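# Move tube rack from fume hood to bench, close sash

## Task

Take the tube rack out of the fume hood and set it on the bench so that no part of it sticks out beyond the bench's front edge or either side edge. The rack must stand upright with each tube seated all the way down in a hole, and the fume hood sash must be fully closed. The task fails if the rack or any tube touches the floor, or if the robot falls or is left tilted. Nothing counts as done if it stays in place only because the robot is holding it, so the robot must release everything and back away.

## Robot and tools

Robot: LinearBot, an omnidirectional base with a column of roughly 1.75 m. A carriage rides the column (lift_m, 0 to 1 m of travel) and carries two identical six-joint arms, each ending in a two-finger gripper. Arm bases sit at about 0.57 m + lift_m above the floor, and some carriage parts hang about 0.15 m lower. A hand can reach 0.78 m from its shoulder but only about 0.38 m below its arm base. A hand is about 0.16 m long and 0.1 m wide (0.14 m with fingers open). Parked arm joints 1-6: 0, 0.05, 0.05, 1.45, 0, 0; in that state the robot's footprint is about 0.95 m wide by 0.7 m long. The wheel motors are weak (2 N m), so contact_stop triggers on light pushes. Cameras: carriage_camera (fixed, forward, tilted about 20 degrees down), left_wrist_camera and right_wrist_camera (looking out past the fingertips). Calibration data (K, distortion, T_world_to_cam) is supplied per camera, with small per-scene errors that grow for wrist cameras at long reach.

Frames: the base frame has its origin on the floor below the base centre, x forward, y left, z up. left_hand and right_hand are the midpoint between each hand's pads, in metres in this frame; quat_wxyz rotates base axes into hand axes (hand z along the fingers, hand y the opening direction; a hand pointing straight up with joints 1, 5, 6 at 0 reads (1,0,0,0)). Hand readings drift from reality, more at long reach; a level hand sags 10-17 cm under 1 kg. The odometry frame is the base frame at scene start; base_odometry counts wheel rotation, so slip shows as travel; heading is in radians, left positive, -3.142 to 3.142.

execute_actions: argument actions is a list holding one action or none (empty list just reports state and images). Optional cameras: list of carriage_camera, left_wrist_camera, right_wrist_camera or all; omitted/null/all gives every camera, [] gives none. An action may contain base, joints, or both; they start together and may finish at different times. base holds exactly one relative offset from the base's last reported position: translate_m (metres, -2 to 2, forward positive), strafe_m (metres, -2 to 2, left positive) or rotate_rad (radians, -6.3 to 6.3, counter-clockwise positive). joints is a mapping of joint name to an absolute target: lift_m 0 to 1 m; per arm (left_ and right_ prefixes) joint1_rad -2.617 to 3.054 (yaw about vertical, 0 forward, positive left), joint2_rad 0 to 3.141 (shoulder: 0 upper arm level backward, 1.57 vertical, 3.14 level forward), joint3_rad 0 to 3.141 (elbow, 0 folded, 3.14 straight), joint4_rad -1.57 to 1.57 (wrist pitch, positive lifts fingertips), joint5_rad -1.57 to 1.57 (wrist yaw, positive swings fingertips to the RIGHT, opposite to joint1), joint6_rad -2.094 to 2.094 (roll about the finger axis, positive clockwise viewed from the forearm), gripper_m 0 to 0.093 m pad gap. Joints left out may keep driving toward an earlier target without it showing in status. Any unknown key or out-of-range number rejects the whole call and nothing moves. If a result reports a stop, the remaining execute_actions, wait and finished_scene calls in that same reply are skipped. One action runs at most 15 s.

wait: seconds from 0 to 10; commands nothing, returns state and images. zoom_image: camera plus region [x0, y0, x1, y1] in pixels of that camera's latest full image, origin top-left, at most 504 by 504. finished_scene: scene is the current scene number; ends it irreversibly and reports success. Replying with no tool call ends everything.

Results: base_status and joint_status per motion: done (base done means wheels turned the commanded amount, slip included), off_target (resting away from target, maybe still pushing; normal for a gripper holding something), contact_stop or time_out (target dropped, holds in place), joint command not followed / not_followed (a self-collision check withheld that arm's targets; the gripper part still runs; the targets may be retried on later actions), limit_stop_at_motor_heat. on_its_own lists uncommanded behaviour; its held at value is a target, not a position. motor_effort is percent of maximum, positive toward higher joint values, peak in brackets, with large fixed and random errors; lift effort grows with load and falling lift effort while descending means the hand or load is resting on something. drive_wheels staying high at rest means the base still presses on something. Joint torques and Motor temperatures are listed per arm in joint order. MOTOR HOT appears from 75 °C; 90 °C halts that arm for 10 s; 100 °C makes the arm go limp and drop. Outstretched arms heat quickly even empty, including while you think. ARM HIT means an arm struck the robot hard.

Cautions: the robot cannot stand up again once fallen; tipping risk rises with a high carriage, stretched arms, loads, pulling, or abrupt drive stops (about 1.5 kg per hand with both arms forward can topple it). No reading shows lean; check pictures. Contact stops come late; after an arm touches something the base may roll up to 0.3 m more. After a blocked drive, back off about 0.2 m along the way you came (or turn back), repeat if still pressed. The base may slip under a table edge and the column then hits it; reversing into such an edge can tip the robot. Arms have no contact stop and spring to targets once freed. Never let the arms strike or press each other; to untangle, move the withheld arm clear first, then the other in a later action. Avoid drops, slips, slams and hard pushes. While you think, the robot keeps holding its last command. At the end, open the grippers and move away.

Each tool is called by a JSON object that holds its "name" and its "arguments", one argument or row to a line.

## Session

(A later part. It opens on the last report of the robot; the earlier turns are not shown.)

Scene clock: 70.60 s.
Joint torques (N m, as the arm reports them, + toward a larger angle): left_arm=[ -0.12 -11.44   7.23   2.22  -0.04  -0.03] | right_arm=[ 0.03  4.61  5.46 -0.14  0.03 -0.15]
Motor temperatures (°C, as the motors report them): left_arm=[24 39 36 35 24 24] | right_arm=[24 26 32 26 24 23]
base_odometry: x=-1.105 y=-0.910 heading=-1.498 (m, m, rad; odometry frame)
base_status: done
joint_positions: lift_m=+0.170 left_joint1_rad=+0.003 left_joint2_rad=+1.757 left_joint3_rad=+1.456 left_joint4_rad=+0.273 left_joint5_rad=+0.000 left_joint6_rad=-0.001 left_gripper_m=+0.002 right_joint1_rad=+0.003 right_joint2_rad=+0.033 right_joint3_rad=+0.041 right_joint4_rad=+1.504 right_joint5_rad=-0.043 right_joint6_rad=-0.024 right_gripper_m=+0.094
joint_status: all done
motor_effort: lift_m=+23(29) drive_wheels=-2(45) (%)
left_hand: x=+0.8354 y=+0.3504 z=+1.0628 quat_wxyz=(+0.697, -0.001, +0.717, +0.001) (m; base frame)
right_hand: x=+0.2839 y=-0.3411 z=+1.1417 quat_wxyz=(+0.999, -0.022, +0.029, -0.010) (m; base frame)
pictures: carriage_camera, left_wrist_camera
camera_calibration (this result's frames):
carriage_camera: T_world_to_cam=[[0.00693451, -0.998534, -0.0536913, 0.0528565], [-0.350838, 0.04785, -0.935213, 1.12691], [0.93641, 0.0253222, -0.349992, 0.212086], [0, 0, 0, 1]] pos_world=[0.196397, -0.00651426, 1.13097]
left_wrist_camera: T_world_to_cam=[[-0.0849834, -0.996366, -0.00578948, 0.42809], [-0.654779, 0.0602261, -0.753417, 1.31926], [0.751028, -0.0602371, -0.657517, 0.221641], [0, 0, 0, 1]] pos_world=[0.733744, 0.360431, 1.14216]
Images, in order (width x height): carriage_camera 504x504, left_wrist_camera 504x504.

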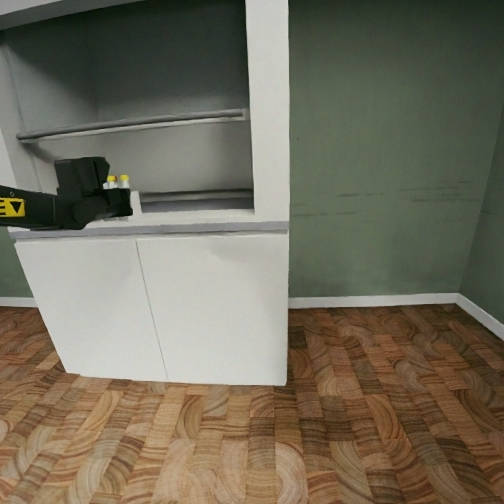

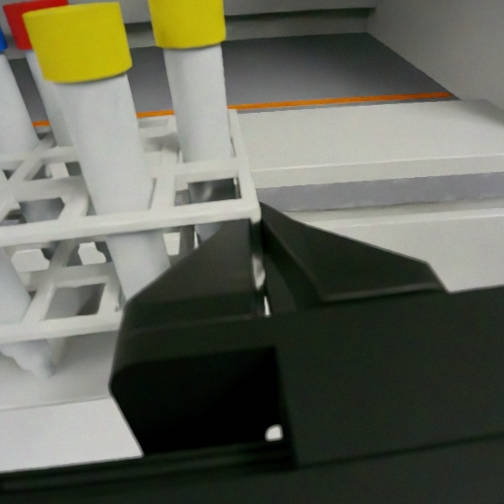

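{"name": "execute_actions", "arguments": {
  "actions": [
    {"joints":{"left_gripper_m":0.0,"lift_m":0.2},"base":{"translate_m":-0.5}}
  ],
  "cameras": []
}}

{"name": "execute_actions", "arguments": {
  "actions": [
    {"base":{"rotate_rad":1.45}}
  ],
  "cameras": []
}}

{"name": "execute_actions", "arguments": {
  "actions": [
    {"base":{"translate_m":1.3}}
  ],
  "cameras": ["left_wrist_camera","carriage_camera"]
}}

Scene clock: 75.77 s.
Joint torques (N m, as the arm reports them, + toward a larger angle): left_arm=[ -0.24 -11.4    7.43   2.17  -0.07  -0.04] | right_arm=[ 0.01  4.61  5.43 -0.17  0.02 -0.14]
Motor temperatures (°C, as the motors report them): left_arm=[24 40 36 36 24 24] | right_arm=[24 26 32 26 24 23]
base_odometry: x=-1.141 y=-0.411 heading=-1.498 (m, m, rad; odometry frame)
base_status: done
joint_positions: lift_m=+0.200 left_joint1_rad=+0.003 left_joint2_rad=+1.757 left_joint3_rad=+1.456 left_joint4_rad=+0.275 left_joint5_rad=+0.000 left_joint6_rad=-0.002 left_gripper_m=+0.002 right_joint1_rad=+0.003 right_joint2_rad=+0.033 right_joint3_rad=+0.041 right_joint4_rad=+1.504 right_joint5_rad=-0.043 right_joint6_rad=-0.024 right_gripper_m=+0.094
joint_status: all done
motor_effort: lift_m=+24(30) drive_wheels=-2(33) (%)
left_hand: x=+0.8354 y=+0.3504 z=+1.0931 quat_wxyz=(+0.698, -0.002, +0.716, +0.001) (m; base frame)
right_hand: x=+0.2838 y=-0.3411 z=+1.1716 quat_wxyz=(+0.999, -0.022, +0.029, -0.010) (m; base frame)
pictures: none
No camera images: the call's "cameras" was empty. Leave "cameras" out to get every camera's image.

Scene clock: 78.77 s.
Joint torques (N m, as the arm reports them, + toward a larger angle): left_arm=[ -0.45 -11.49   7.26   2.26  -0.02  -0.01] | right_arm=[-0.01  4.66  5.5  -0.14  0.05 -0.15]
Motor temperatures (°C, as the motors report them): left_arm=[24 40 36 36 24 24] | right_arm=[24 26 32 26 24 23]
base_odometry: x=-1.141 y=-0.411 heading=-0.049 (m, m, rad; odometry frame)
base_status: done
joint_positions: lift_m=+0.200 left_joint1_rad=+0.005 left_joint2_rad=+1.757 left_joint3_rad=+1.456 left_joint4_rad=+0.274 left_joint5_rad=-0.002 left_joint6_rad=-0.002 left_gripper_m=+0.002 right_joint1_rad=+0.003 right_joint2_rad=+0.033 right_joint3_rad=+0.041 right_joint4_rad=+1.503 right_joint5_rad=-0.043 right_joint6_rad=-0.024 right_gripper_m=+0.094
joint_status: not commanded
motor_effort: lift_m=+24(24) drive_wheels=+8(31) (%)
left_hand: x=+0.8354 y=+0.3519 z=+1.0930 quat_wxyz=(+0.698, -0.003, +0.717, +0.002) (m; base frame)
right_hand: x=+0.2840 y=-0.3411 z=+1.1716 quat_wxyz=(+0.999, -0.022, +0.029, -0.010) (m; base frame)
pictures: none
No camera images: the call's "cameras" was empty. Leave "cameras" out to get every camera's image.

Scene clock: 83.67 s.
Joint torques (N m, as the arm reports them, + toward a larger angle): left_arm=[ -0.5  -11.4    7.18   2.21  -0.01  -0.02] | right_arm=[-0.03  4.54  5.57 -0.15  0.04 -0.15]
Motor temperatures (°C, as the motors report them): left_arm=[24 40 36 37 24 24] | right_arm=[24 26 32 26 24 23]
base_odometry: x=+0.157 y=-0.473 heading=-0.048 (m, m, rad; odometry frame)
base_status: done
joint_positions: lift_m=+0.200 left_joint1_rad=+0.005 left_joint2_rad=+1.757 left_joint3_rad=+1.456 left_joint4_rad=+0.273 left_joint5_rad=-0.002 left_joint6_rad=-0.002 left_gripper_m=+0.002 right_joint1_rad=+0.003 right_joint2_rad=+0.033 right_joint3_rad=+0.041 right_joint4_rad=+1.505 right_joint5_rad=-0.043 right_joint6_rad=-0.024 right_gripper_m=+0.094
joint_status: not commanded
motor_effort: lift_m=+24(24) drive_wheels=-6(35) (%)
left_hand: x=+0.8354 y=+0.3519 z=+1.0927 quat_wxyz=(+0.697, -0.003, +0.717, +0.002) (m; base frame)
right_hand: x=+0.2836 y=-0.3411 z=+1.1716 quat_wxyz=(+0.999, -0.022, +0.028, -0.010) (m; base frame)
pictures: carriage_camera, left_wrist_camera
camera_calibration (this result's frames):
carriage_camera: T_world_to_cam=[[0.00693451, -0.998534, -0.0536913, 0.0544631], [-0.350838, 0.04785, -0.935213, 1.1549], [0.93641, 0.0253222, -0.349992, 0.222559], [0, 0, 0, 1]] pos_world=[0.196397, -0.00651426, 1.16089]
left_wrist_camera: T_world_to_cam=[[-0.0807919, -0.996716, -0.00547347, 0.426008], [-0.655024, 0.0572325, -0.753437, 1.34299], [0.751276, -0.0572863, -0.657497, 0.240143], [0, 0, 0, 1]] pos_world=[0.733696, 0.361503, 1.17208]
Images, in order (width x height): carriage_camera 504x504, left_wrist_camera 504x504.

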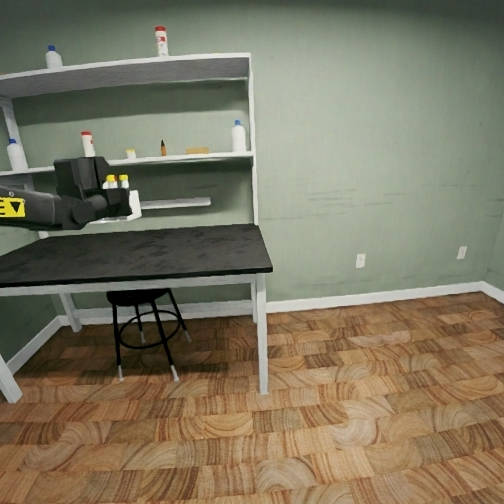

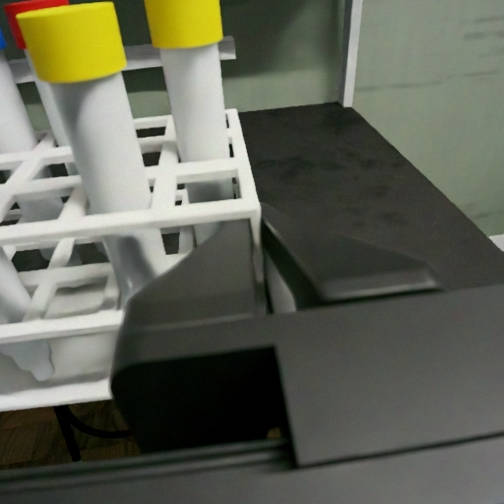

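{"name": "execute_actions", "arguments": {
  "actions": [
    {"base":{"translate_m":0.5},"joints":{"left_gripper_m":0.0,"lift_m":0.05}}
  ],
  "cameras": ["carriage_camera"]
}}

Scene clock: 88.37 s.
Joint torques (N m, as the arm reports them, + toward a larger angle): left_arm=[ -0.44 -11.03   7.25   2.28  -0.02  -0.04] | right_arm=[-0.12  4.6   5.45 -0.16  0.05 -0.12]
Motor temperatures (°C, as the motors report them): left_arm=[24 41 37 37 24 24] | right_arm=[24 26 32 26 24 23]
base_odometry: x=+0.657 y=-0.497 heading=-0.048 (m, m, rad; odometry frame)
base_status: done
joint_positions: lift_m=+0.050 left_joint1_rad=+0.005 left_joint2_rad=+1.754 left_joint3_rad=+1.456 left_joint4_rad=+0.267 left_joint5_rad=-0.001 left_joint6_rad=-0.002 left_gripper_m=+0.002 right_joint1_rad=+0.003 right_joint2_rad=+0.033 right_joint3_rad=+0.041 right_joint4_rad=+1.506 right_joint5_rad=-0.043 right_joint6_rad=-0.024 right_gripper_m=+0.094
joint_status: all done
motor_effort: lift_m=+22(22) drive_wheels=-6(33) (%)
left_hand: x=+0.8346 y=+0.3517 z=+0.9432 quat_wxyz=(+0.696, -0.003, +0.718, +0.002) (m; base frame)
right_hand: x=+0.2833 y=-0.3411 z=+1.0219 quat_wxyz=(+0.999, -0.022, +0.028, -0.010) (m; base frame)
pictures: carriage_camera
camera_calibration (this result's frames):
carriage_camera: T_world_to_cam=[[0.00693451, -0.998534, -0.0536913, 0.046423], [-0.350838, 0.04785, -0.935213, 1.01485], [0.93641, 0.0253222, -0.349992, 0.170149], [0, 0, 0, 1]] pos_world=[0.196397, -0.00651426, 1.01115]
Images, in order (width x height): carriage_camera 504x504.

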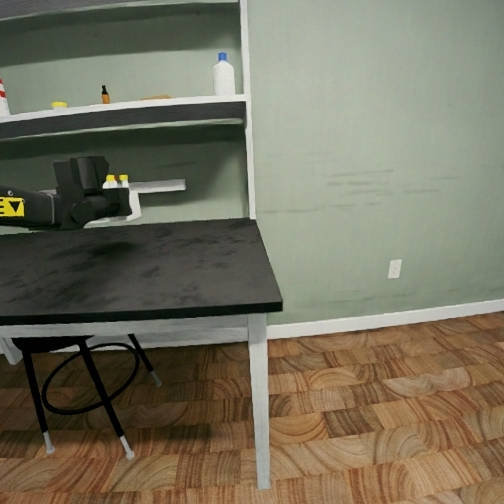

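{"name": "execute_actions", "arguments": {
  "actions": [
    {"joints":{"left_gripper_m":0.0,"lift_m":0.01,"left_joint2_rad":1.87,"left_joint4_rad":0.43}}
  ],
  "cameras": ["carriage_camera"]
}}

Scene clock: 90.50 s.
Joint torques (N m, as the arm reports them, + toward a larger angle): left_arm=[ -0.46 -13.6    8.22   2.35  -0.01   0.02] | right_arm=[-0.01  4.62  5.56 -0.17  0.03 -0.13]
Motor temperatures (°C, as the motors report them): left_arm=[24 41 37 37 24 24] | right_arm=[24 26 32 26 24 23]
base_odometry: x=+0.657 y=-0.497 heading=-0.048 (m, m, rad; odometry frame)
base_status: not commanded
joint_positions: lift_m=+0.010 left_joint1_rad=+0.005 left_joint2_rad=+1.892 left_joint3_rad=+1.442 left_joint4_rad=+0.389 left_joint5_rad=-0.001 left_joint6_rad=-0.002 left_gripper_m=+0.002 right_joint1_rad=+0.003 right_joint2_rad=+0.033 right_joint3_rad=+0.041 right_joint4_rad=+1.506 right_joint5_rad=-0.043 right_joint6_rad=-0.024 right_gripper_m=+0.094
joint_status: left_joint4_rad off_target (ended at +0.389, target +0.430); the others done
motor_effort: lift_m=+22(23) drive_wheels=-4(6) (%)
left_hand: x=+0.8644 y=+0.3519 z=+0.8484 quat_wxyz=(+0.685, -0.003, +0.728, +0.001) (m; base frame)
right_hand: x=+0.2833 y=-0.3411 z=+0.9818 quat_wxyz=(+0.999, -0.022, +0.028, -0.010) (m; base frame)
pictures: carriage_camera
camera_calibration (this result's frames):
carriage_camera: T_world_to_cam=[[0.00693451, -0.998534, -0.0536913, 0.0442712], [-0.350838, 0.04785, -0.935213, 0.977371], [0.93641, 0.0253222, -0.349992, 0.156122], [0, 0, 0, 1]] pos_world=[0.196397, -0.00651426, 0.971068]
Images, in order (width x height): carriage_camera 504x504.

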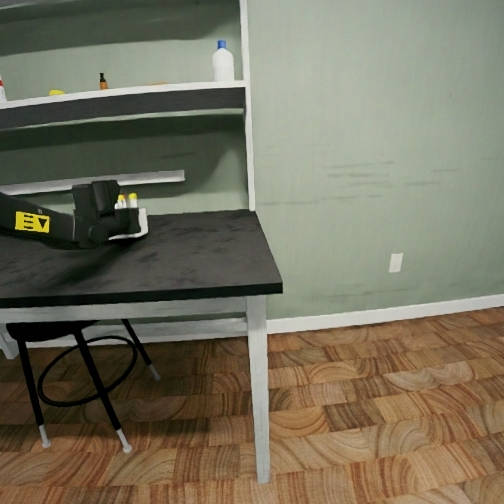

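{"name": "execute_actions", "arguments": {
  "actions": [
    {"joints":{"left_gripper_m":0.0,"left_joint2_rad":1.93,"left_joint4_rad":0.58}}
  ],
  "cameras": ["carriage_camera","left_wrist_camera"]
}}

Scene clock: 92.07 s.
Joint torques (N m, as the arm reports them, + toward a larger angle): left_arm=[ -0.49 -12.07   8.07   2.34  -0.03   0.01] | right_arm=[-0.03  4.65  5.47 -0.17  0.03 -0.18]
Motor temperatures (°C, as the motors report them): left_arm=[24 41 37 37 24 24] | right_arm=[24 26 33 26 24 23]
base_odometry: x=+0.657 y=-0.497 heading=-0.048 (m, m, rad; odometry frame)
base_status: not commanded
joint_positions: lift_m=+0.010 left_joint1_rad=+0.005 left_joint2_rad=+1.927 left_joint3_rad=+1.442 left_joint4_rad=+0.540 left_joint5_rad=-0.001 left_joint6_rad=-0.002 left_gripper_m=+0.002 right_joint1_rad=+0.003 right_joint2_rad=+0.033 right_joint3_rad=+0.041 right_joint4_rad=+1.506 right_joint5_rad=-0.043 right_joint6_rad=-0.024 right_gripper_m=+0.094
joint_status: all done
motor_effort: lift_m=+22(22) drive_wheels=-4(4) (%)
left_hand: x=+0.8712 y=+0.3519 z=+0.8654 quat_wxyz=(+0.726, -0.003, +0.687, +0.001) (m; base frame)
right_hand: x=+0.2833 y=-0.3411 z=+0.9818 quat_wxyz=(+0.999, -0.022, +0.028, -0.010) (m; base frame)
pictures: carriage_camera, left_wrist_camera
camera_calibration (this result's frames):
carriage_camera: T_world_to_cam=[[0.00693451, -0.998534, -0.0536913, 0.0442712], [-0.350838, 0.04785, -0.935213, 0.977371], [0.93641, 0.0253222, -0.349992, 0.156122], [0, 0, 0, 1]] pos_world=[0.196397, -0.00651426, 0.971068]
left_wrist_camera: T_world_to_cam=[[-0.0808411, -0.996656, -0.0118828, 0.433279], [-0.590127, 0.0574675, -0.805262, 1.18344], [0.803252, -0.0580859, -0.5928, -0.0371386], [0, 0, 0, 1]] pos_world=[0.763237, 0.361664, 0.936109]
Images, in order (width x height): carriage_camera 504x504, left_wrist_camera 504x504.

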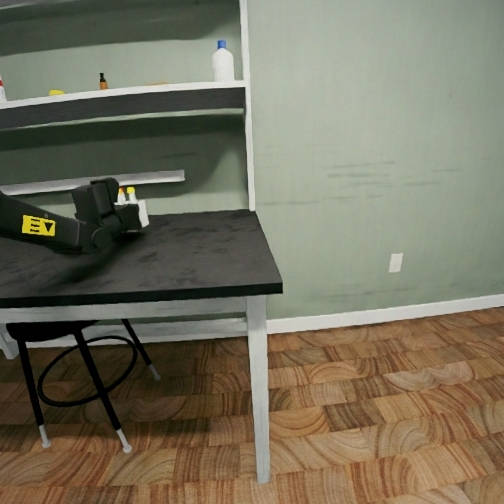

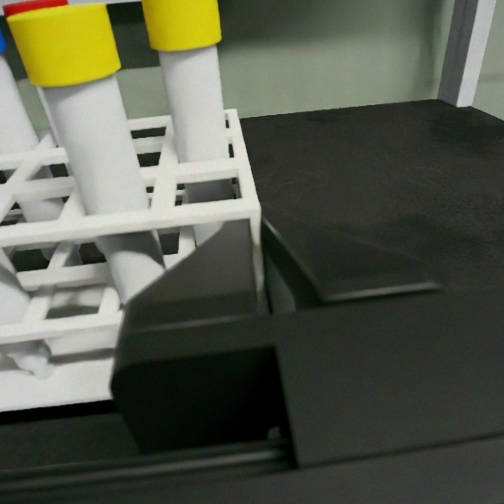

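{"name": "execute_actions", "arguments": {
  "actions": [
    {"joints":{"left_gripper_m":0.0,"left_joint2_rad":1.99,"left_joint4_rad":0.58}}
  ],
  "cameras": ["carriage_camera"]
}}

Scene clock: 93.80 s.
Joint torques (N m, as the arm reports them, + toward a larger angle): left_arm=[ -0.48 -13.17   8.01   2.17  -0.06  -0.03] | right_arm=[-0.04  4.6   5.44 -0.19  0.04 -0.16]
Motor temperatures (°C, as the motors report them): left_arm=[24 42 37 38 24 24] | right_arm=[24 26 33 26 24 23]
base_odometry: x=+0.657 y=-0.497 heading=-0.048 (m, m, rad; odometry frame)
base_status: not commanded
joint_positions: lift_m=+0.010 left_joint1_rad=+0.005 left_joint2_rad=+1.994 left_joint3_rad=+1.442 left_joint4_rad=+0.555 left_joint5_rad=-0.001 left_joint6_rad=+0.001 left_gripper_m=+0.002 right_joint1_rad=+0.003 right_joint2_rad=+0.033 right_joint3_rad=+0.041 right_joint4_rad=+1.507 right_joint5_rad=-0.043 right_joint6_rad=-0.024 right_gripper_m=+0.094
joint_status: all done
motor_effort: lift_m=+22(22) drive_wheels=-4(4) (%)
left_hand: x=+0.8833 y=+0.3519 z=+0.8296 quat_wxyz=(+0.708, -0.002, +0.706, +0.003) (m; base frame)
right_hand: x=+0.2832 y=-0.3411 z=+0.9818 quat_wxyz=(+0.999, -0.022, +0.028, -0.010) (m; base frame)
pictures: carriage_camera
camera_calibration (this result's frames):
carriage_camera: T_world_to_cam=[[0.00693451, -0.998534, -0.0536913, 0.0442712], [-0.350838, 0.04785, -0.935213, 0.977371], [0.93641, 0.0253222, -0.349992, 0.156122], [0, 0, 0, 1]] pos_world=[0.196397, -0.00651426, 0.971068]
Images, in order (width x height): carriage_camera 504x504.

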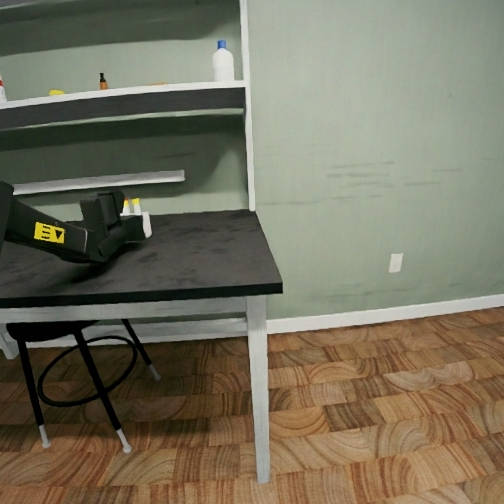

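{"name": "execute_actions", "arguments": {
  "actions": [
    {"joints":{"left_gripper_m":0.0,"left_joint2_rad":2.04,"left_joint4_rad":0.63}}
  ],
  "cameras": ["carriage_camera"]
}}

Scene clock: 95.27 s.
Joint torques (N m, as the arm reports them, + toward a larger angle): left_arm=[ -0.49 -11.88   7.86   2.06  -0.01  -0.08] | right_arm=[-0.05  4.53  5.54 -0.18  0.06 -0.14]
Motor temperatures (°C, as the motors report them): left_arm=[24 42 37 38 24 24] | right_arm=[24 26 33 26 24 23]
base_odometry: x=+0.657 y=-0.497 heading=-0.048 (m, m, rad; odometry frame)
base_status: not commanded
joint_positions: lift_m=+0.010 left_joint1_rad=+0.005 left_joint2_rad=+2.022 left_joint3_rad=+1.442 left_joint4_rad=+0.617 left_joint5_rad=-0.001 left_joint6_rad=+0.004 left_gripper_m=+0.002 right_joint1_rad=+0.003 right_joint2_rad=+0.033 right_joint3_rad=+0.041 right_joint4_rad=+1.507 right_joint5_rad=-0.043 right_joint6_rad=-0.024 right_gripper_m=+0.094
joint_status: all done
motor_effort: lift_m=+22(23) drive_wheels=-4(4) (%)
left_hand: x=+0.8875 y=+0.3519 z=+0.8282 quat_wxyz=(+0.720, -0.001, +0.694, +0.004) (m; base frame)
right_hand: x=+0.2832 y=-0.3411 z=+0.9818 quat_wxyz=(+0.999, -0.022, +0.028, -0.010) (m; base frame)
pictures: carriage_camera
camera_calibration (this result's frames):
carriage_camera: T_world_to_cam=[[0.00693451, -0.998534, -0.0536913, 0.0442712], [-0.350838, 0.04785, -0.935213, 0.977371], [0.93641, 0.0253222, -0.349992, 0.156122], [0, 0, 0, 1]] pos_world=[0.196397, -0.00651426, 0.971068]
Images, in order (width x height): carriage_camera 504x504.

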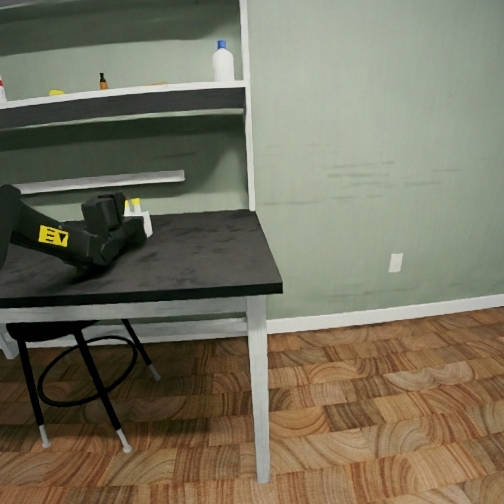

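{"name": "execute_actions", "arguments": {
  "actions": [
    {"joints":{"left_gripper_m":0.025}}
  ],
  "cameras": ["left_wrist_camera"]
}}

{"name": "execute_actions", "arguments": {
  "actions": [
    {"base":{"translate_m":-0.12}}
  ],
  "cameras": ["left_wrist_camera","carriage_camera"]
}}

Scene clock: 97.17 s.
Joint torques (N m, as the arm reports them, + toward a larger angle): left_arm=[ -0.4  -11.79   7.95   2.07  -0.03  -0.06] | right_arm=[ 0.    4.64  5.64 -0.16  0.06 -0.18]
Motor temperatures (°C, as the motors report them): left_arm=[24 42 37 38 24 24] | right_arm=[24 26 33 26 24 23]
base_odometry: x=+0.657 y=-0.497 heading=-0.048 (m, m, rad; odometry frame)
base_status: not commanded
joint_positions: lift_m=+0.010 left_joint1_rad=+0.005 left_joint2_rad=+2.022 left_joint3_rad=+1.442 left_joint4_rad=+0.617 left_joint5_rad=-0.001 left_joint6_rad=+0.004 left_gripper_m=+0.025 right_joint1_rad=+0.003 right_joint2_rad=+0.033 right_joint3_rad=+0.041 right_joint4_rad=+1.507 right_joint5_rad=-0.043 right_joint6_rad=-0.024 right_gripper_m=+0.094
joint_status: all done
motor_effort: lift_m=+23(22) drive_wheels=-4(3) (%)
left_hand: x=+0.8875 y=+0.3519 z=+0.8283 quat_wxyz=(+0.720, -0.001, +0.694, +0.004) (m; base frame)
right_hand: x=+0.2832 y=-0.3411 z=+0.9818 quat_wxyz=(+0.999, -0.022, +0.028, -0.010) (m; base frame)
pictures: left_wrist_camera
camera_calibration (this result's frames):
left_wrist_camera: T_world_to_cam=[[-0.0811943, -0.996563, -0.0164275, 0.438224], [-0.604491, 0.0623417, -0.794169, 1.16499], [0.792464, -0.0545517, -0.607475, -0.0518255], [0, 0, 0, 1]] pos_world=[0.780874, 0.361264, 0.900912]
Images, in order (width x height): left_wrist_camera 504x504.

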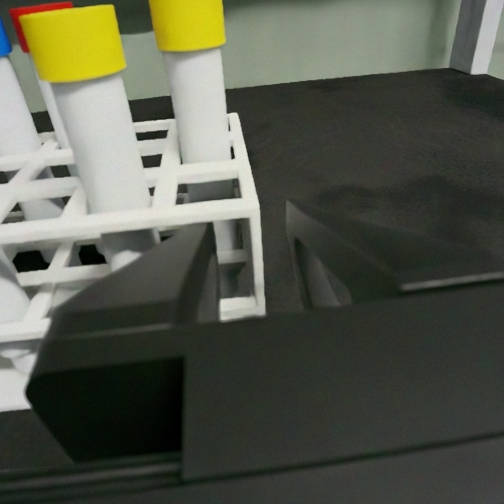

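Scene clock: 98.83 s.
Joint torques (N m, as the arm reports them, + toward a larger angle): left_arm=[ -0.31 -11.88   8.01   1.99  -0.01  -0.09] | right_arm=[-0.1   4.62  5.51 -0.14  0.03 -0.16]
Motor temperatures (°C, as the motors report them): left_arm=[24 42 37 38 24 24] | right_arm=[24 26 33 26 24 23]
base_odometry: x=+0.537 y=-0.491 heading=-0.048 (m, m, rad; odometry frame)
base_status: done
joint_positions: lift_m=+0.010 left_joint1_rad=+0.005 left_joint2_rad=+2.022 left_joint3_rad=+1.442 left_joint4_rad=+0.625 left_joint5_rad=-0.001 left_joint6_rad=+0.004 left_gripper_m=+0.025 right_joint1_rad=+0.003 right_joint2_rad=+0.033 right_joint3_rad=+0.041 right_joint4_rad=+1.506 right_joint5_rad=-0.043 right_joint6_rad=-0.024 right_gripper_m=+0.094
joint_status: not commanded
motor_effort: lift_m=+22(22) drive_wheels=-3(29) (%)
left_hand: x=+0.8875 y=+0.3519 z=+0.8300 quat_wxyz=(+0.723, -0.001, +0.691, +0.004) (m; base frame)
right_hand: x=+0.2834 y=-0.3411 z=+0.9818 quat_wxyz=(+0.999, -0.022, +0.028, -0.010) (m; base frame)
pictures: carriage_camera, left_wrist_camera
camera_calibration (this result's frames):
carriage_camera: T_world_to_cam=[[0.00693451, -0.998534, -0.0536913, 0.0442712], [-0.350838, 0.04785, -0.935213, 0.977371], [0.93641, 0.0253222, -0.349992, 0.156122], [0, 0, 0, 1]] pos_world=[0.196397, -0.00651426, 0.971068]
left_wrist_camera: T_world_to_cam=[[-0.0810729, -0.996562, -0.0170534, 0.438659], [-0.598719, 0.0623719, -0.798527, 1.16484], [0.796846, -0.0545287, -0.601717, -0.0593622], [0, 0, 0, 1]] pos_world=[0.780277, 0.36126, 0.901918]
Images, in order (width x height): carriage_camera 504x504, left_wrist_camera 504x504.

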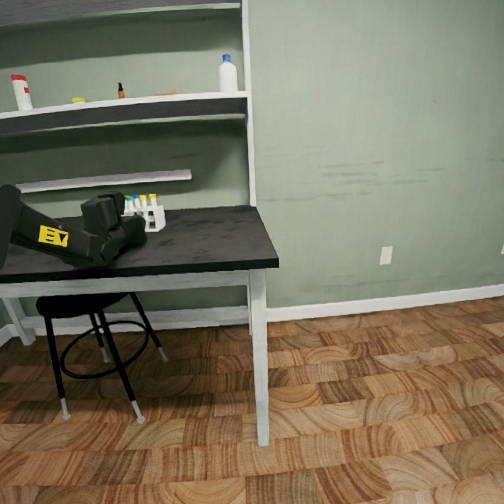

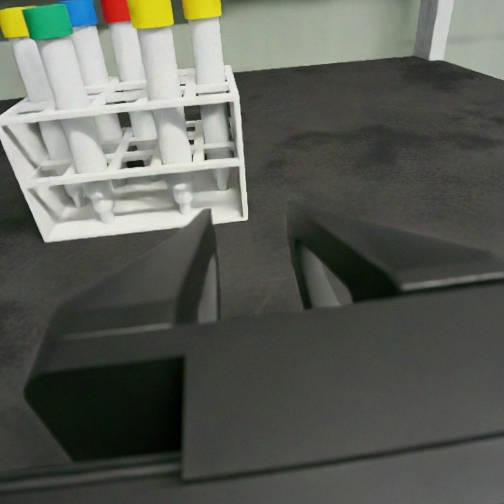

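{"name": "zoom_image", "arguments": {
  "camera": "left_wrist_camera",
  "region": [0,0,260,250]
}}

Region (0, 0, 260, 250) of left_wrist_camera's 504x504 image, scaled by 1.938, with more detail than that image has; it fills the top 485 rows of this view, and the rest is white.

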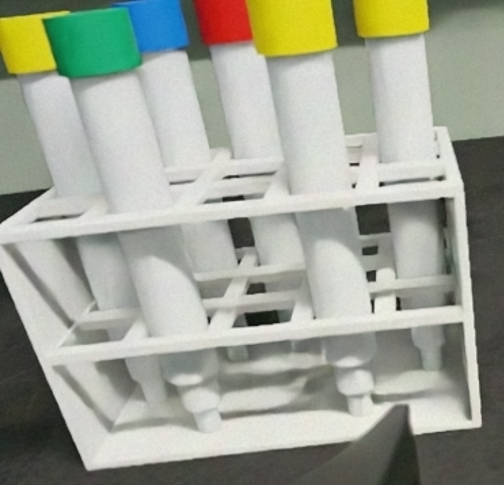

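{"name": "execute_actions", "arguments": {
  "actions": [
    {"base":{"translate_m":-0.1},"joints":{"left_joint1_rad":0.6,"left_joint2_rad":1.8,"left_joint4_rad":0.3}}
  ],
  "cameras": ["carriage_camera"]
}}

{"name": "zoom_image", "arguments": {
  "camera": "carriage_camera",
  "region": [100,170,200,250]
}}

Scene clock: 103.57 s.
Joint torques (N m, as the arm reports them, + toward a larger angle): left_arm=[ -0.63 -10.57   7.83   1.9    0.03  -0.07] | right_arm=[-0.02  4.59  5.42 -0.12  0.04 -0.12]
Motor temperatures (°C, as the motors report them): left_arm=[24 43 38 37 24 24] | right_arm=[24 26 33 26 24 23]
base_odometry: x=+0.437 y=-0.487 heading=-0.047 (m, m, rad; odometry frame)
base_status: done
joint_positions: lift_m=+0.010 left_joint1_rad=+0.608 left_joint2_rad=+1.792 left_joint3_rad=+1.447 left_joint4_rad=+0.313 left_joint5_rad=-0.004 left_joint6_rad=+0.004 left_gripper_m=+0.025 right_joint1_rad=+0.003 right_joint2_rad=+0.033 right_joint3_rad=+0.041 right_joint4_rad=+1.505 right_joint5_rad=-0.043 right_joint6_rad=-0.024 right_gripper_m=+0.094
joint_status: all done
motor_effort: lift_m=+22(22) drive_wheels=-6(28) (%)
left_hand: x=+0.7401 y=+0.6773 z=+0.8888 quat_wxyz=(+0.663, -0.215, +0.686, +0.211) (m; base frame)
right_hand: x=+0.2837 y=-0.3411 z=+0.9818 quat_wxyz=(+0.999, -0.022, +0.028, -0.010) (m; base frame)
pictures: carriage_camera
camera_calibration (this result's frames):
carriage_camera: T_world_to_cam=[[0.00693451, -0.998534, -0.0536913, 0.0442712], [-0.350838, 0.04785, -0.935213, 0.97737], [0.93641, 0.0253222, -0.349992, 0.156122], [0, 0, 0, 1]] pos_world=[0.196397, -0.00651426, 0.971067]
Images, in order (width x height): carriage_camera 504x504.

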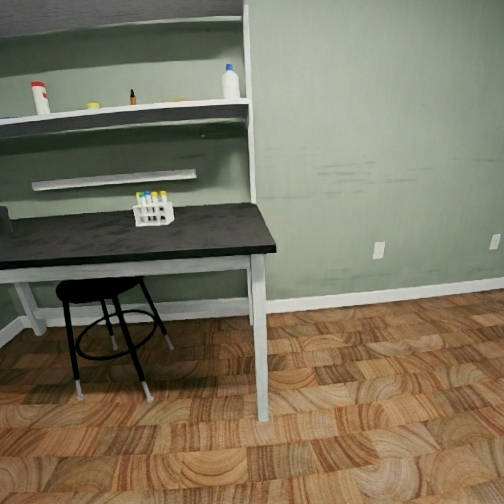

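Region (100, 170, 200, 250) of carriage_camera's 504x504 image, scaled by 5.040, with more detail than that image has; it fills the top 403 rows of this view, and the rest is white.

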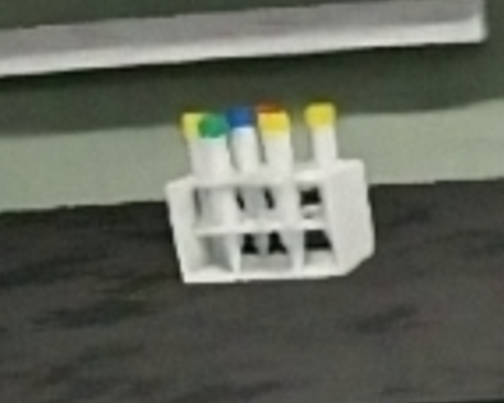

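{"name": "execute_actions", "arguments": {
  "actions": [
    {"base":{"translate_m":-1.2},"joints":{"lift_m":0.8,"left_joint1_rad":0,"left_joint2_rad":1.949,"left_joint3_rad":1.603,"left_joint4_rad":-0.823,"left_joint6_rad":1.564,"left_gripper_m":0.04}}
  ],
  "cameras": []
}}

{"name": "execute_actions", "arguments": {
  "actions": [
    {"base":{"rotate_rad":-1.45}}
  ],
  "cameras": []
}}

{"name": "execute_actions", "arguments": {
  "actions": [
    {"base":{"translate_m":0.65}}
  ],
  "cameras": ["carriage_camera","left_wrist_camera"]
}}

Scene clock: 119.00 s.
Joint torques (N m, as the arm reports them, + toward a larger angle): left_arm=[  0.71 -11.75   7.47   1.    -0.04  -0.01] | right_arm=[-0.13  4.65  5.33 -0.11  0.05 -0.13]
Motor temperatures (°C, as the motors report them): left_arm=[24 43 38 36 24 24] | right_arm=[24 26 33 26 24 23]
base_odometry: x=-0.762 y=-0.431 heading=-0.046 (m, m, rad; odometry frame)
base_status: done
joint_positions: lift_m=+0.800 left_joint1_rad=-0.010 left_joint2_rad=+1.948 left_joint3_rad=+1.593 left_joint4_rad=-0.814 left_joint5_rad=+0.006 left_joint6_rad=+1.558 left_gripper_m=+0.040 right_joint1_rad=+0.003 right_joint2_rad=+0.033 right_joint3_rad=+0.041 right_joint4_rad=+1.504 right_joint5_rad=-0.043 right_joint6_rad=-0.024 right_gripper_m=+0.094
joint_status: all done
motor_effort: lift_m=+25(29) drive_wheels=-6(37) (%)
left_hand: x=+0.7328 y=+0.3431 z=+1.4458 quat_wxyz=(+0.145, +0.692, +0.694, +0.138) (m; base frame)
right_hand: x=+0.2838 y=-0.3411 z=+1.7716 quat_wxyz=(+0.999, -0.022, +0.029, -0.010) (m; base frame)
pictures: none
No camera images: the call's "cameras" was empty. Leave "cameras" out to get every camera's image.

Scene clock: 122.00 s.
Joint torques (N m, as the arm reports them, + toward a larger angle): left_arm=[  0.04 -11.64   7.65   1.04  -0.01   0.01] | right_arm=[ 0.01  4.59  5.4  -0.15  0.05 -0.12]
Motor temperatures (°C, as the motors report them): left_arm=[24 43 38 36 24 24] | right_arm=[24 26 33 26 24 23]
base_odometry: x=-0.762 y=-0.431 heading=-1.496 (m, m, rad; odometry frame)
base_status: done
joint_positions: lift_m=+0.800 left_joint1_rad=-0.001 left_joint2_rad=+1.948 left_joint3_rad=+1.593 left_joint4_rad=-0.816 left_joint5_rad=+0.001 left_joint6_rad=+1.558 left_gripper_m=+0.040 right_joint1_rad=+0.003 right_joint2_rad=+0.033 right_joint3_rad=+0.041 right_joint4_rad=+1.503 right_joint5_rad=-0.043 right_joint6_rad=-0.024 right_gripper_m=+0.094
joint_status: not commanded
motor_effort: lift_m=+24(24) drive_wheels=+8(35) (%)
left_hand: x=+0.7325 y=+0.3479 z=+1.4457 quat_wxyz=(+0.142, +0.689, +0.697, +0.139) (m; base frame)
right_hand: x=+0.2841 y=-0.3411 z=+1.7716 quat_wxyz=(+0.999, -0.022, +0.029, -0.010) (m; base frame)
pictures: none
No camera images: the call's "cameras" was empty. Leave "cameras" out to get every camera's image.

Scene clock: 125.50 s.
Joint torques (N m, as the arm reports them, + toward a larger angle): left_arm=[  0.04 -11.6    7.57   0.99   0.02   0.03] | right_arm=[-0.04  4.65  5.5  -0.19  0.03 -0.14]
Motor temperatures (°C, as the motors report them): left_arm=[24 43 39 35 24 24] | right_arm=[24 26 33 26 24 23]
base_odometry: x=-0.714 y=-1.080 heading=-1.497 (m, m, rad; odometry frame)
base_status: done
joint_positions: lift_m=+0.800 left_joint1_rad=-0.001 left_joint2_rad=+1.948 left_joint3_rad=+1.593 left_joint4_rad=-0.817 left_joint5_rad=+0.001 left_joint6_rad=+1.558 left_gripper_m=+0.040 right_joint1_rad=+0.003 right_joint2_rad=+0.033 right_joint3_rad=+0.041 right_joint4_rad=+1.502 right_joint5_rad=-0.043 right_joint6_rad=-0.024 right_gripper_m=+0.094
joint_status: not commanded
motor_effort: lift_m=+24(24) drive_wheels=-5(35) (%)
left_hand: x=+0.7322 y=+0.3479 z=+1.4456 quat_wxyz=(+0.142, +0.689, +0.697, +0.139) (m; base frame)
right_hand: x=+0.2842 y=-0.3411 z=+1.7716 quat_wxyz=(+0.999, -0.022, +0.030, -0.010) (m; base frame)
pictures: carriage_camera, left_wrist_camera
camera_calibration (this result's frames):
carriage_camera: T_world_to_cam=[[0.00693451, -0.998534, -0.0536913, 0.0866781], [-0.350838, 0.04785, -0.935213, 1.71603], [0.93641, 0.0253222, -0.349992, 0.432556], [0, 0, 0, 1]] pos_world=[0.196397, -0.00651426, 1.7609]
left_wrist_camera: T_world_to_cam=[[-0.951955, -0.00283473, -0.306225, 1.1425], [-0.196269, 0.773238, 0.602978, -1.00431], [0.235076, 0.63411, -0.736644, 0.801301], [0, 0, 0, 1]] pos_world=[0.70213, 0.271698, 1.54571]
Images, in order (width x height): carriage_camera 504x504, left_wrist_camera 504x504.

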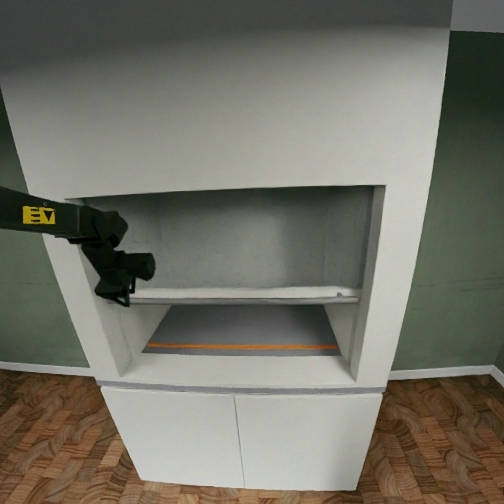

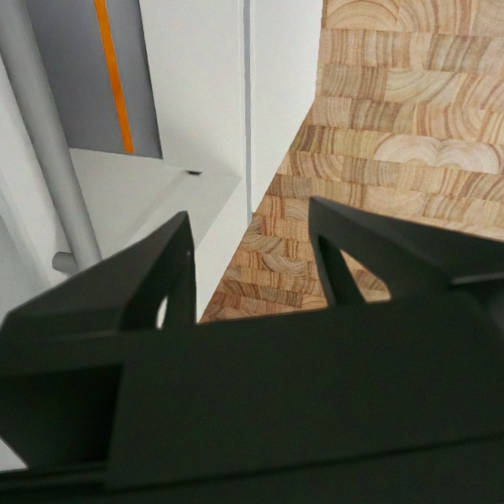

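{"name": "execute_actions", "arguments": {
  "actions": [
    {"base":{"strafe_m":-0.35},"joints":{"lift_m":0.77}}
  ],
  "cameras": []
}}

{"name": "execute_actions", "arguments": {
  "actions": [
    {"base":{"translate_m":0.12}}
  ],
  "cameras": ["carriage_camera","left_wrist_camera"]
}}

Scene clock: 129.70 s.
Joint torques (N m, as the arm reports them, + toward a larger angle): left_arm=[  0.1  -11.81   7.59   1.04   0.05   0.01] | right_arm=[-0.08  4.59  5.44 -0.12  0.05 -0.16]
Motor temperatures (°C, as the motors report them): left_arm=[24 44 39 35 24 24] | right_arm=[24 26 33 26 24 23]
base_odometry: x=-1.063 y=-1.106 heading=-1.496 (m, m, rad; odometry frame)
base_status: done
joint_positions: lift_m=+0.770 left_joint1_rad=-0.001 left_joint2_rad=+1.951 left_joint3_rad=+1.593 left_joint4_rad=-0.820 left_joint5_rad=+0.001 left_joint6_rad=+1.558 left_gripper_m=+0.040 right_joint1_rad=+0.003 right_joint2_rad=+0.033 right_joint3_rad=+0.041 right_joint4_rad=+1.504 right_joint5_rad=-0.044 right_joint6_rad=-0.024 right_gripper_m=+0.094
joint_status: all done
motor_effort: lift_m=+22(22) drive_wheels=-4(28) (%)
left_hand: x=+0.7316 y=+0.3479 z=+1.4142 quat_wxyz=(+0.140, +0.689, +0.698, +0.137) (m; base frame)
right_hand: x=+0.2839 y=-0.3410 z=+1.7418 quat_wxyz=(+0.999, -0.022, +0.029, -0.010) (m; base frame)
pictures: none
No camera images: the call's "cameras" was empty. Leave "cameras" out to get every camera's image.

Scene clock: 131.37 s.
Joint torques (N m, as the arm reports them, + toward a larger angle): left_arm=[ -0.05 -11.88   7.41   1.     0.02   0.01] | right_arm=[-0.1   4.57  5.36 -0.1   0.03 -0.12]
Motor temperatures (°C, as the motors report them): left_arm=[24 44 39 34 24 24] | right_arm=[24 26 33 26 24 23]
base_odometry: x=-1.054 y=-1.226 heading=-1.497 (m, m, rad; odometry frame)
base_status: done
joint_positions: lift_m=+0.770 left_joint1_rad=-0.001 left_joint2_rad=+1.951 left_joint3_rad=+1.593 left_joint4_rad=-0.820 left_joint5_rad=+0.001 left_joint6_rad=+1.558 left_gripper_m=+0.040 right_joint1_rad=+0.003 right_joint2_rad=+0.033 right_joint3_rad=+0.041 right_joint4_rad=+1.503 right_joint5_rad=-0.044 right_joint6_rad=-0.024 right_gripper_m=+0.094
joint_status: not commanded
motor_effort: lift_m=+21(22) drive_wheels=-4(27) (%)
left_hand: x=+0.7315 y=+0.3479 z=+1.4142 quat_wxyz=(+0.140, +0.689, +0.698, +0.137) (m; base frame)
right_hand: x=+0.2841 y=-0.3410 z=+1.7418 quat_wxyz=(+0.999, -0.022, +0.029, -0.010) (m; base frame)
pictures: carriage_camera, left_wrist_camera
camera_calibration (this result's frames):
carriage_camera: T_world_to_cam=[[0.00693451, -0.998534, -0.0536913, 0.0850814], [-0.350838, 0.04785, -0.935213, 1.68822], [0.93641, 0.0253222, -0.349992, 0.422147], [0, 0, 0, 1]] pos_world=[0.196397, -0.00651426, 1.73116]
left_wrist_camera: T_world_to_cam=[[-0.953806, -0.00283314, -0.300409, 1.12533], [-0.192585, 0.773234, 0.604168, -0.989911], [0.230575, 0.634114, -0.738061, 0.78365], [0, 0, 0, 1]] pos_world=[0.702017, 0.271698, 1.51451]
Images, in order (width x height): carriage_camera 504x504, left_wrist_camera 504x504.

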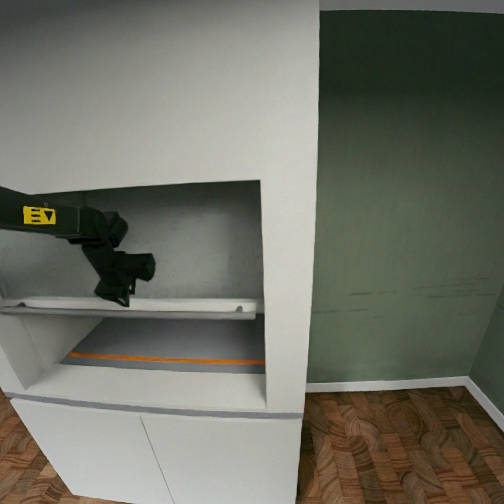

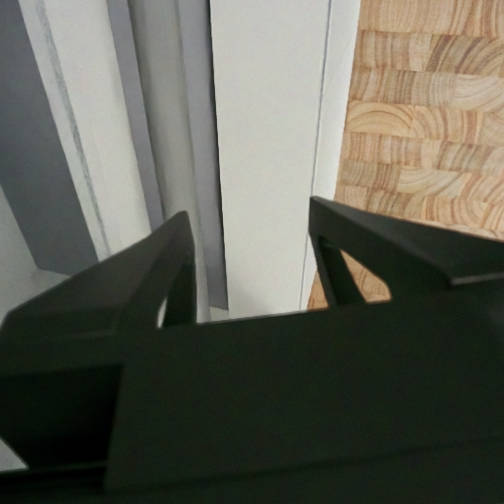

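{"name": "execute_actions", "arguments": {
  "actions": [
    {"base":{"translate_m":0.05},"joints":{"lift_m":0.73}}
  ],
  "cameras": ["carriage_camera","left_wrist_camera"]
}}

Scene clock: 133.97 s.
Joint torques (N m, as the arm reports them, + toward a larger angle): left_arm=[  0.03 -11.78   7.4    1.05   0.03   0.01] | right_arm=[-0.05  4.92  5.53 -0.15  0.04 -0.15]
Motor temperatures (°C, as the motors report them): left_arm=[24 44 39 34 24 24] | right_arm=[24 26 33 26 24 23]
base_odometry: x=-1.050 y=-1.275 heading=-1.497 (m, m, rad; odometry frame)
base_status: done
joint_positions: lift_m=+0.730 left_joint1_rad=-0.001 left_joint2_rad=+1.950 left_joint3_rad=+1.593 left_joint4_rad=-0.823 left_joint5_rad=+0.001 left_joint6_rad=+1.558 left_gripper_m=+0.040 right_joint1_rad=+0.003 right_joint2_rad=+0.033 right_joint3_rad=+0.041 right_joint4_rad=+1.504 right_joint5_rad=-0.044 right_joint6_rad=-0.024 right_gripper_m=+0.094
joint_status: all done
motor_effort: lift_m=+22(23) drive_wheels=-2(31) (%)
left_hand: x=+0.7307 y=+0.3479 z=+1.3740 quat_wxyz=(+0.138, +0.690, +0.698, +0.136) (m; base frame)
right_hand: x=+0.2839 y=-0.3410 z=+1.7018 quat_wxyz=(+0.999, -0.022, +0.029, -0.010) (m; base frame)
pictures: carriage_camera, left_wrist_camera
camera_calibration (this result's frames):
carriage_camera: T_world_to_cam=[[0.00693451, -0.998534, -0.0536913, 0.0829298], [-0.350838, 0.04785, -0.935213, 1.65074], [0.93641, 0.0253222, -0.349992, 0.408122], [0, 0, 0, 1]] pos_world=[0.196397, -0.00651426, 1.69108]
left_wrist_camera: T_world_to_cam=[[-0.954719, -0.00245235, -0.297498, 1.10904], [-0.190468, 0.773212, 0.604867, -0.968257], [0.228546, 0.634142, -0.738668, 0.756446], [0, 0, 0, 1]] pos_world=[0.70152, 0.271694, 1.47437]
Images, in order (width x height): carriage_camera 504x504, left_wrist_camera 504x504.

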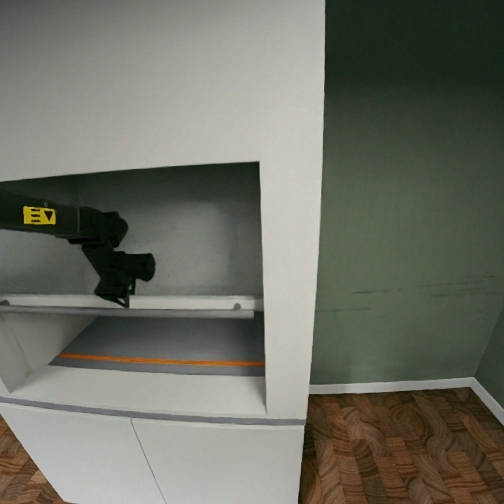

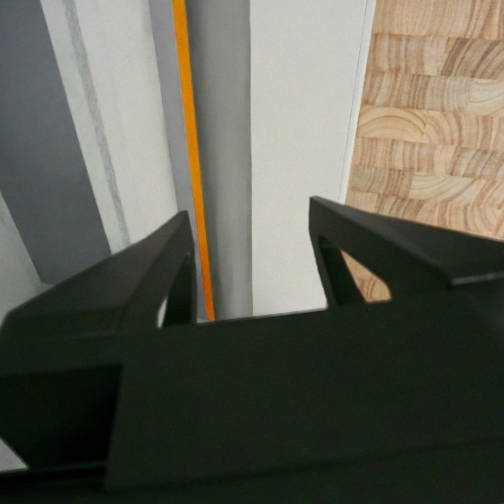

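{"name": "execute_actions", "arguments": {
  "actions": [
    {"joints":{"lift_m":0.6,"left_joint2_rad":2.0}}
  ],
  "cameras": ["carriage_camera","left_wrist_camera"]
}}

Scene clock: 136.03 s.
Joint torques (N m, as the arm reports them, + toward a larger angle): left_arm=[ 0.17 -0.1   3.35  1.54  0.03 -0.03] | right_arm=[ 0.02  4.59  5.55 -0.14  0.03 -0.15]
Motor temperatures (°C, as the motors report them): left_arm=[24 44 39 34 24 24] | right_arm=[24 26 33 26 24 23]
base_odometry: x=-1.050 y=-1.275 heading=-1.497 (m, m, rad; odometry frame)
base_status: not commanded
joint_positions: lift_m=+0.601 left_joint1_rad=-0.001 left_joint2_rad=+1.852 left_joint3_rad=+1.655 left_joint4_rad=-0.852 left_joint5_rad=+0.003 left_joint6_rad=+1.559 left_gripper_m=+0.040 right_joint1_rad=+0.003 right_joint2_rad=+0.033 right_joint3_rad=+0.041 right_joint4_rad=+1.505 right_joint5_rad=-0.044 right_joint6_rad=-0.024 right_gripper_m=+0.094
joint_status: left_joint2_rad off_target (ended at +1.852, target +2.000); the others done
motor_effort: lift_m=+18(19) drive_wheels=+8(8) (%)
left_hand: x=+0.7367 y=+0.3477 z=+1.3075 quat_wxyz=(+0.184, +0.680, +0.687, +0.180) (m; base frame)
right_hand: x=+0.2837 y=-0.3410 z=+1.5723 quat_wxyz=(+0.999, -0.022, +0.028, -0.010) (m; base frame)
pictures: carriage_camera, left_wrist_camera
camera_calibration (this result's frames):
carriage_camera: T_world_to_cam=[[0.00693451, -0.998534, -0.0536913, 0.075975], [-0.350838, 0.04785, -0.935213, 1.5296], [0.93641, 0.0253222, -0.349992, 0.362786], [0, 0, 0, 1]] pos_world=[0.196397, -0.00651426, 1.56155]
left_wrist_camera: T_world_to_cam=[[-0.907425, -0.00163251, -0.420212, 1.2203], [-0.267239, 0.773961, 0.574081, -0.83023], [0.32429, 0.633232, -0.702747, 0.588953], [0, 0, 0, 1]] pos_world=[0.694465, 0.271614, 1.40329]
Images, in order (width x height): carriage_camera 504x504, left_wrist_camera 504x504.

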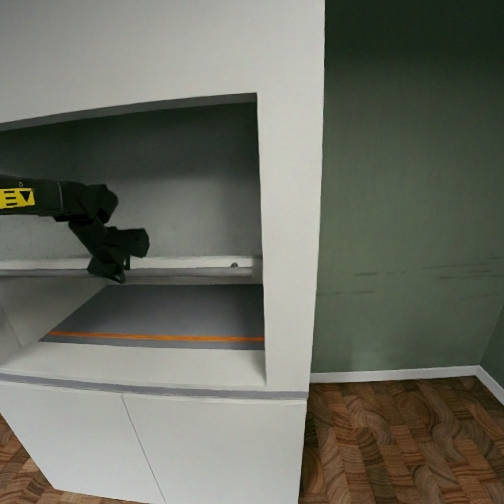

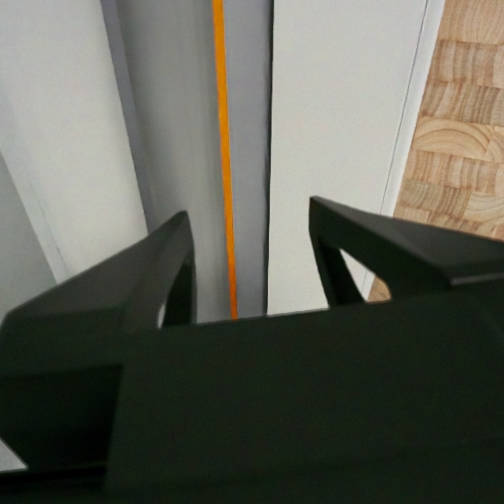

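Engaged (far finger on bar/rail). Continue down.

{"name": "execute_actions", "arguments": {
  "actions": [
    {"joints":{"lift_m":0.4,"left_joint2_rad":2.1}}
  ],
  "cameras": ["carriage_camera"]
}}

{"name": "execute_actions", "arguments": {
  "actions": [
    {"joints":{"lift_m":0.2,"left_joint2_rad":2.1}}
  ],
  "cameras": ["carriage_camera","left_wrist_camera"]
}}

Scene clock: 138.60 s.
Joint torques (N m, as the arm reports them, + toward a larger angle): left_arm=[-0.43 -9.09  2.53  0.01 -0.02 -0.45] | right_arm=[-0.05  4.51  5.56 -0.15  0.05 -0.14]
Motor temperatures (°C, as the motors report them): left_arm=[24 43 38 34 24 24] | right_arm=[24 26 33 26 24 23]
base_odometry: x=-1.050 y=-1.275 heading=-1.497 (m, m, rad; odometry frame)
base_status: not commanded
joint_positions: lift_m=+0.400 left_joint1_rad=+0.006 left_joint2_rad=+2.048 left_joint3_rad=+1.666 left_joint4_rad=-0.677 left_joint5_rad=+0.006 left_joint6_rad=+1.593 left_gripper_m=+0.040 right_joint1_rad=+0.003 right_joint2_rad=+0.034 right_joint3_rad=+0.041 right_joint4_rad=+1.506 right_joint5_rad=-0.044 right_joint6_rad=-0.024 right_gripper_m=+0.094
joint_status: all done
motor_effort: lift_m=+19(19) drive_wheels=-1(31) (%)
left_hand: x=+0.7804 y=+0.3508 z=+1.0404 quat_wxyz=(+0.179, +0.690, +0.678, +0.180) (m; base frame)
right_hand: x=+0.2836 y=-0.3409 z=+1.3721 quat_wxyz=(+0.999, -0.022, +0.028, -0.010) (m; base frame)
pictures: carriage_camera
camera_calibration (this result's frames):
carriage_camera: T_world_to_cam=[[0.00693451, -0.998534, -0.0536913, 0.06523], [-0.350838, 0.04785, -0.935213, 1.34244], [0.93641, 0.0253222, -0.349992, 0.292744], [0, 0, 0, 1]] pos_world=[0.196397, -0.00651426, 1.36142]
Images, in order (width x height): carriage_camera 504x504.

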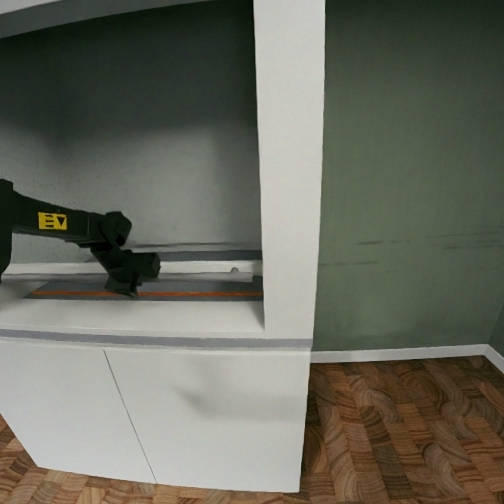

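Scene clock: 139.93 s.
Joint torques (N m, as the arm reports them, + toward a larger angle): left_arm=[-0.68  5.67 -3.24  0.61 -0.18 -0.37] | right_arm=[ 0.07  4.56  5.54 -0.17  0.05 -0.14]
Motor temperatures (°C, as the motors report them): left_arm=[24 43 38 34 24 24] | right_arm=[24 26 33 26 24 23]
base_odometry: x=-1.050 y=-1.275 heading=-1.497 (m, m, rad; odometry frame)
base_status: not commanded
joint_positions: lift_m=+0.201 left_joint1_rad=+0.010 left_joint2_rad=+1.867 left_joint3_rad=+1.754 left_joint4_rad=-0.711 left_joint5_rad=+0.022 left_joint6_rad=+1.589 left_gripper_m=+0.039 right_joint1_rad=+0.003 right_joint2_rad=+0.034 right_joint3_rad=+0.041 right_joint4_rad=+1.507 right_joint5_rad=-0.044 right_joint6_rad=-0.024 right_gripper_m=+0.094
joint_status: left_joint2_rad off_target (ended at +1.867, target +2.100); the others done
motor_effort: lift_m=+16(17) drive_wheels=+18(21) (%)
left_hand: x=+0.7831 y=+0.3499 z=+0.9602 quat_wxyz=(+0.261, +0.664, +0.653, +0.254) (m; base frame)
right_hand: x=+0.2833 y=-0.3409 z=+1.1724 quat_wxyz=(+0.999, -0.022, +0.028, -0.010) (m; base frame)
pictures: carriage_camera, left_wrist_camera
camera_calibration (this result's frames):
carriage_camera: T_world_to_cam=[[0.00693451, -0.998534, -0.0536913, 0.054504], [-0.350838, 0.04785, -0.935213, 1.15561], [0.93641, 0.0253222, -0.349992, 0.222826], [0, 0, 0, 1]] pos_world=[0.196397, -0.00651426, 1.16165]
left_wrist_camera: T_world_to_cam=[[-0.790543, 0.0215089, -0.612029, 1.20105], [-0.369625, 0.780066, 0.50485, -0.475557], [0.488282, 0.625327, -0.608726, 0.112455], [0, 0, 0, 1]] pos_world=[0.718791, 0.274812, 1.04361]
Images, in order (width x height): carriage_camera 504x504, left_wrist_camera 504x504.

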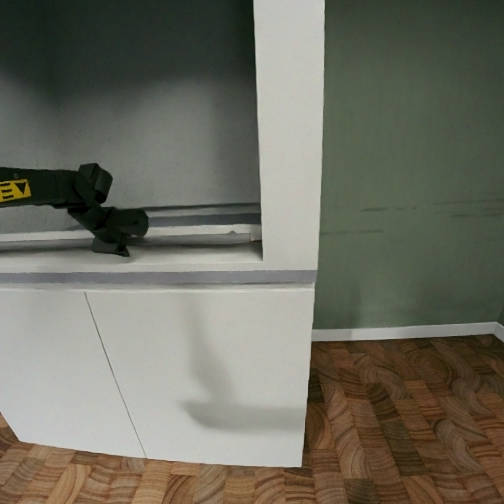

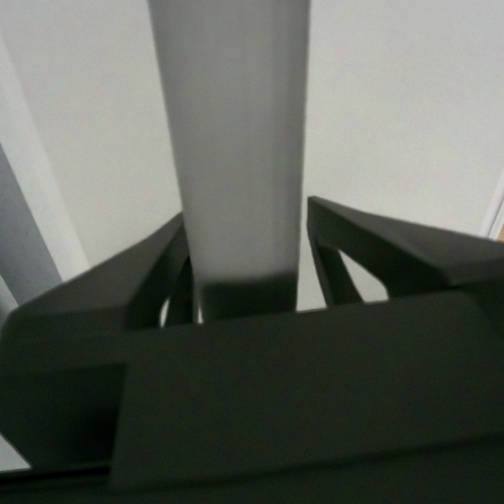

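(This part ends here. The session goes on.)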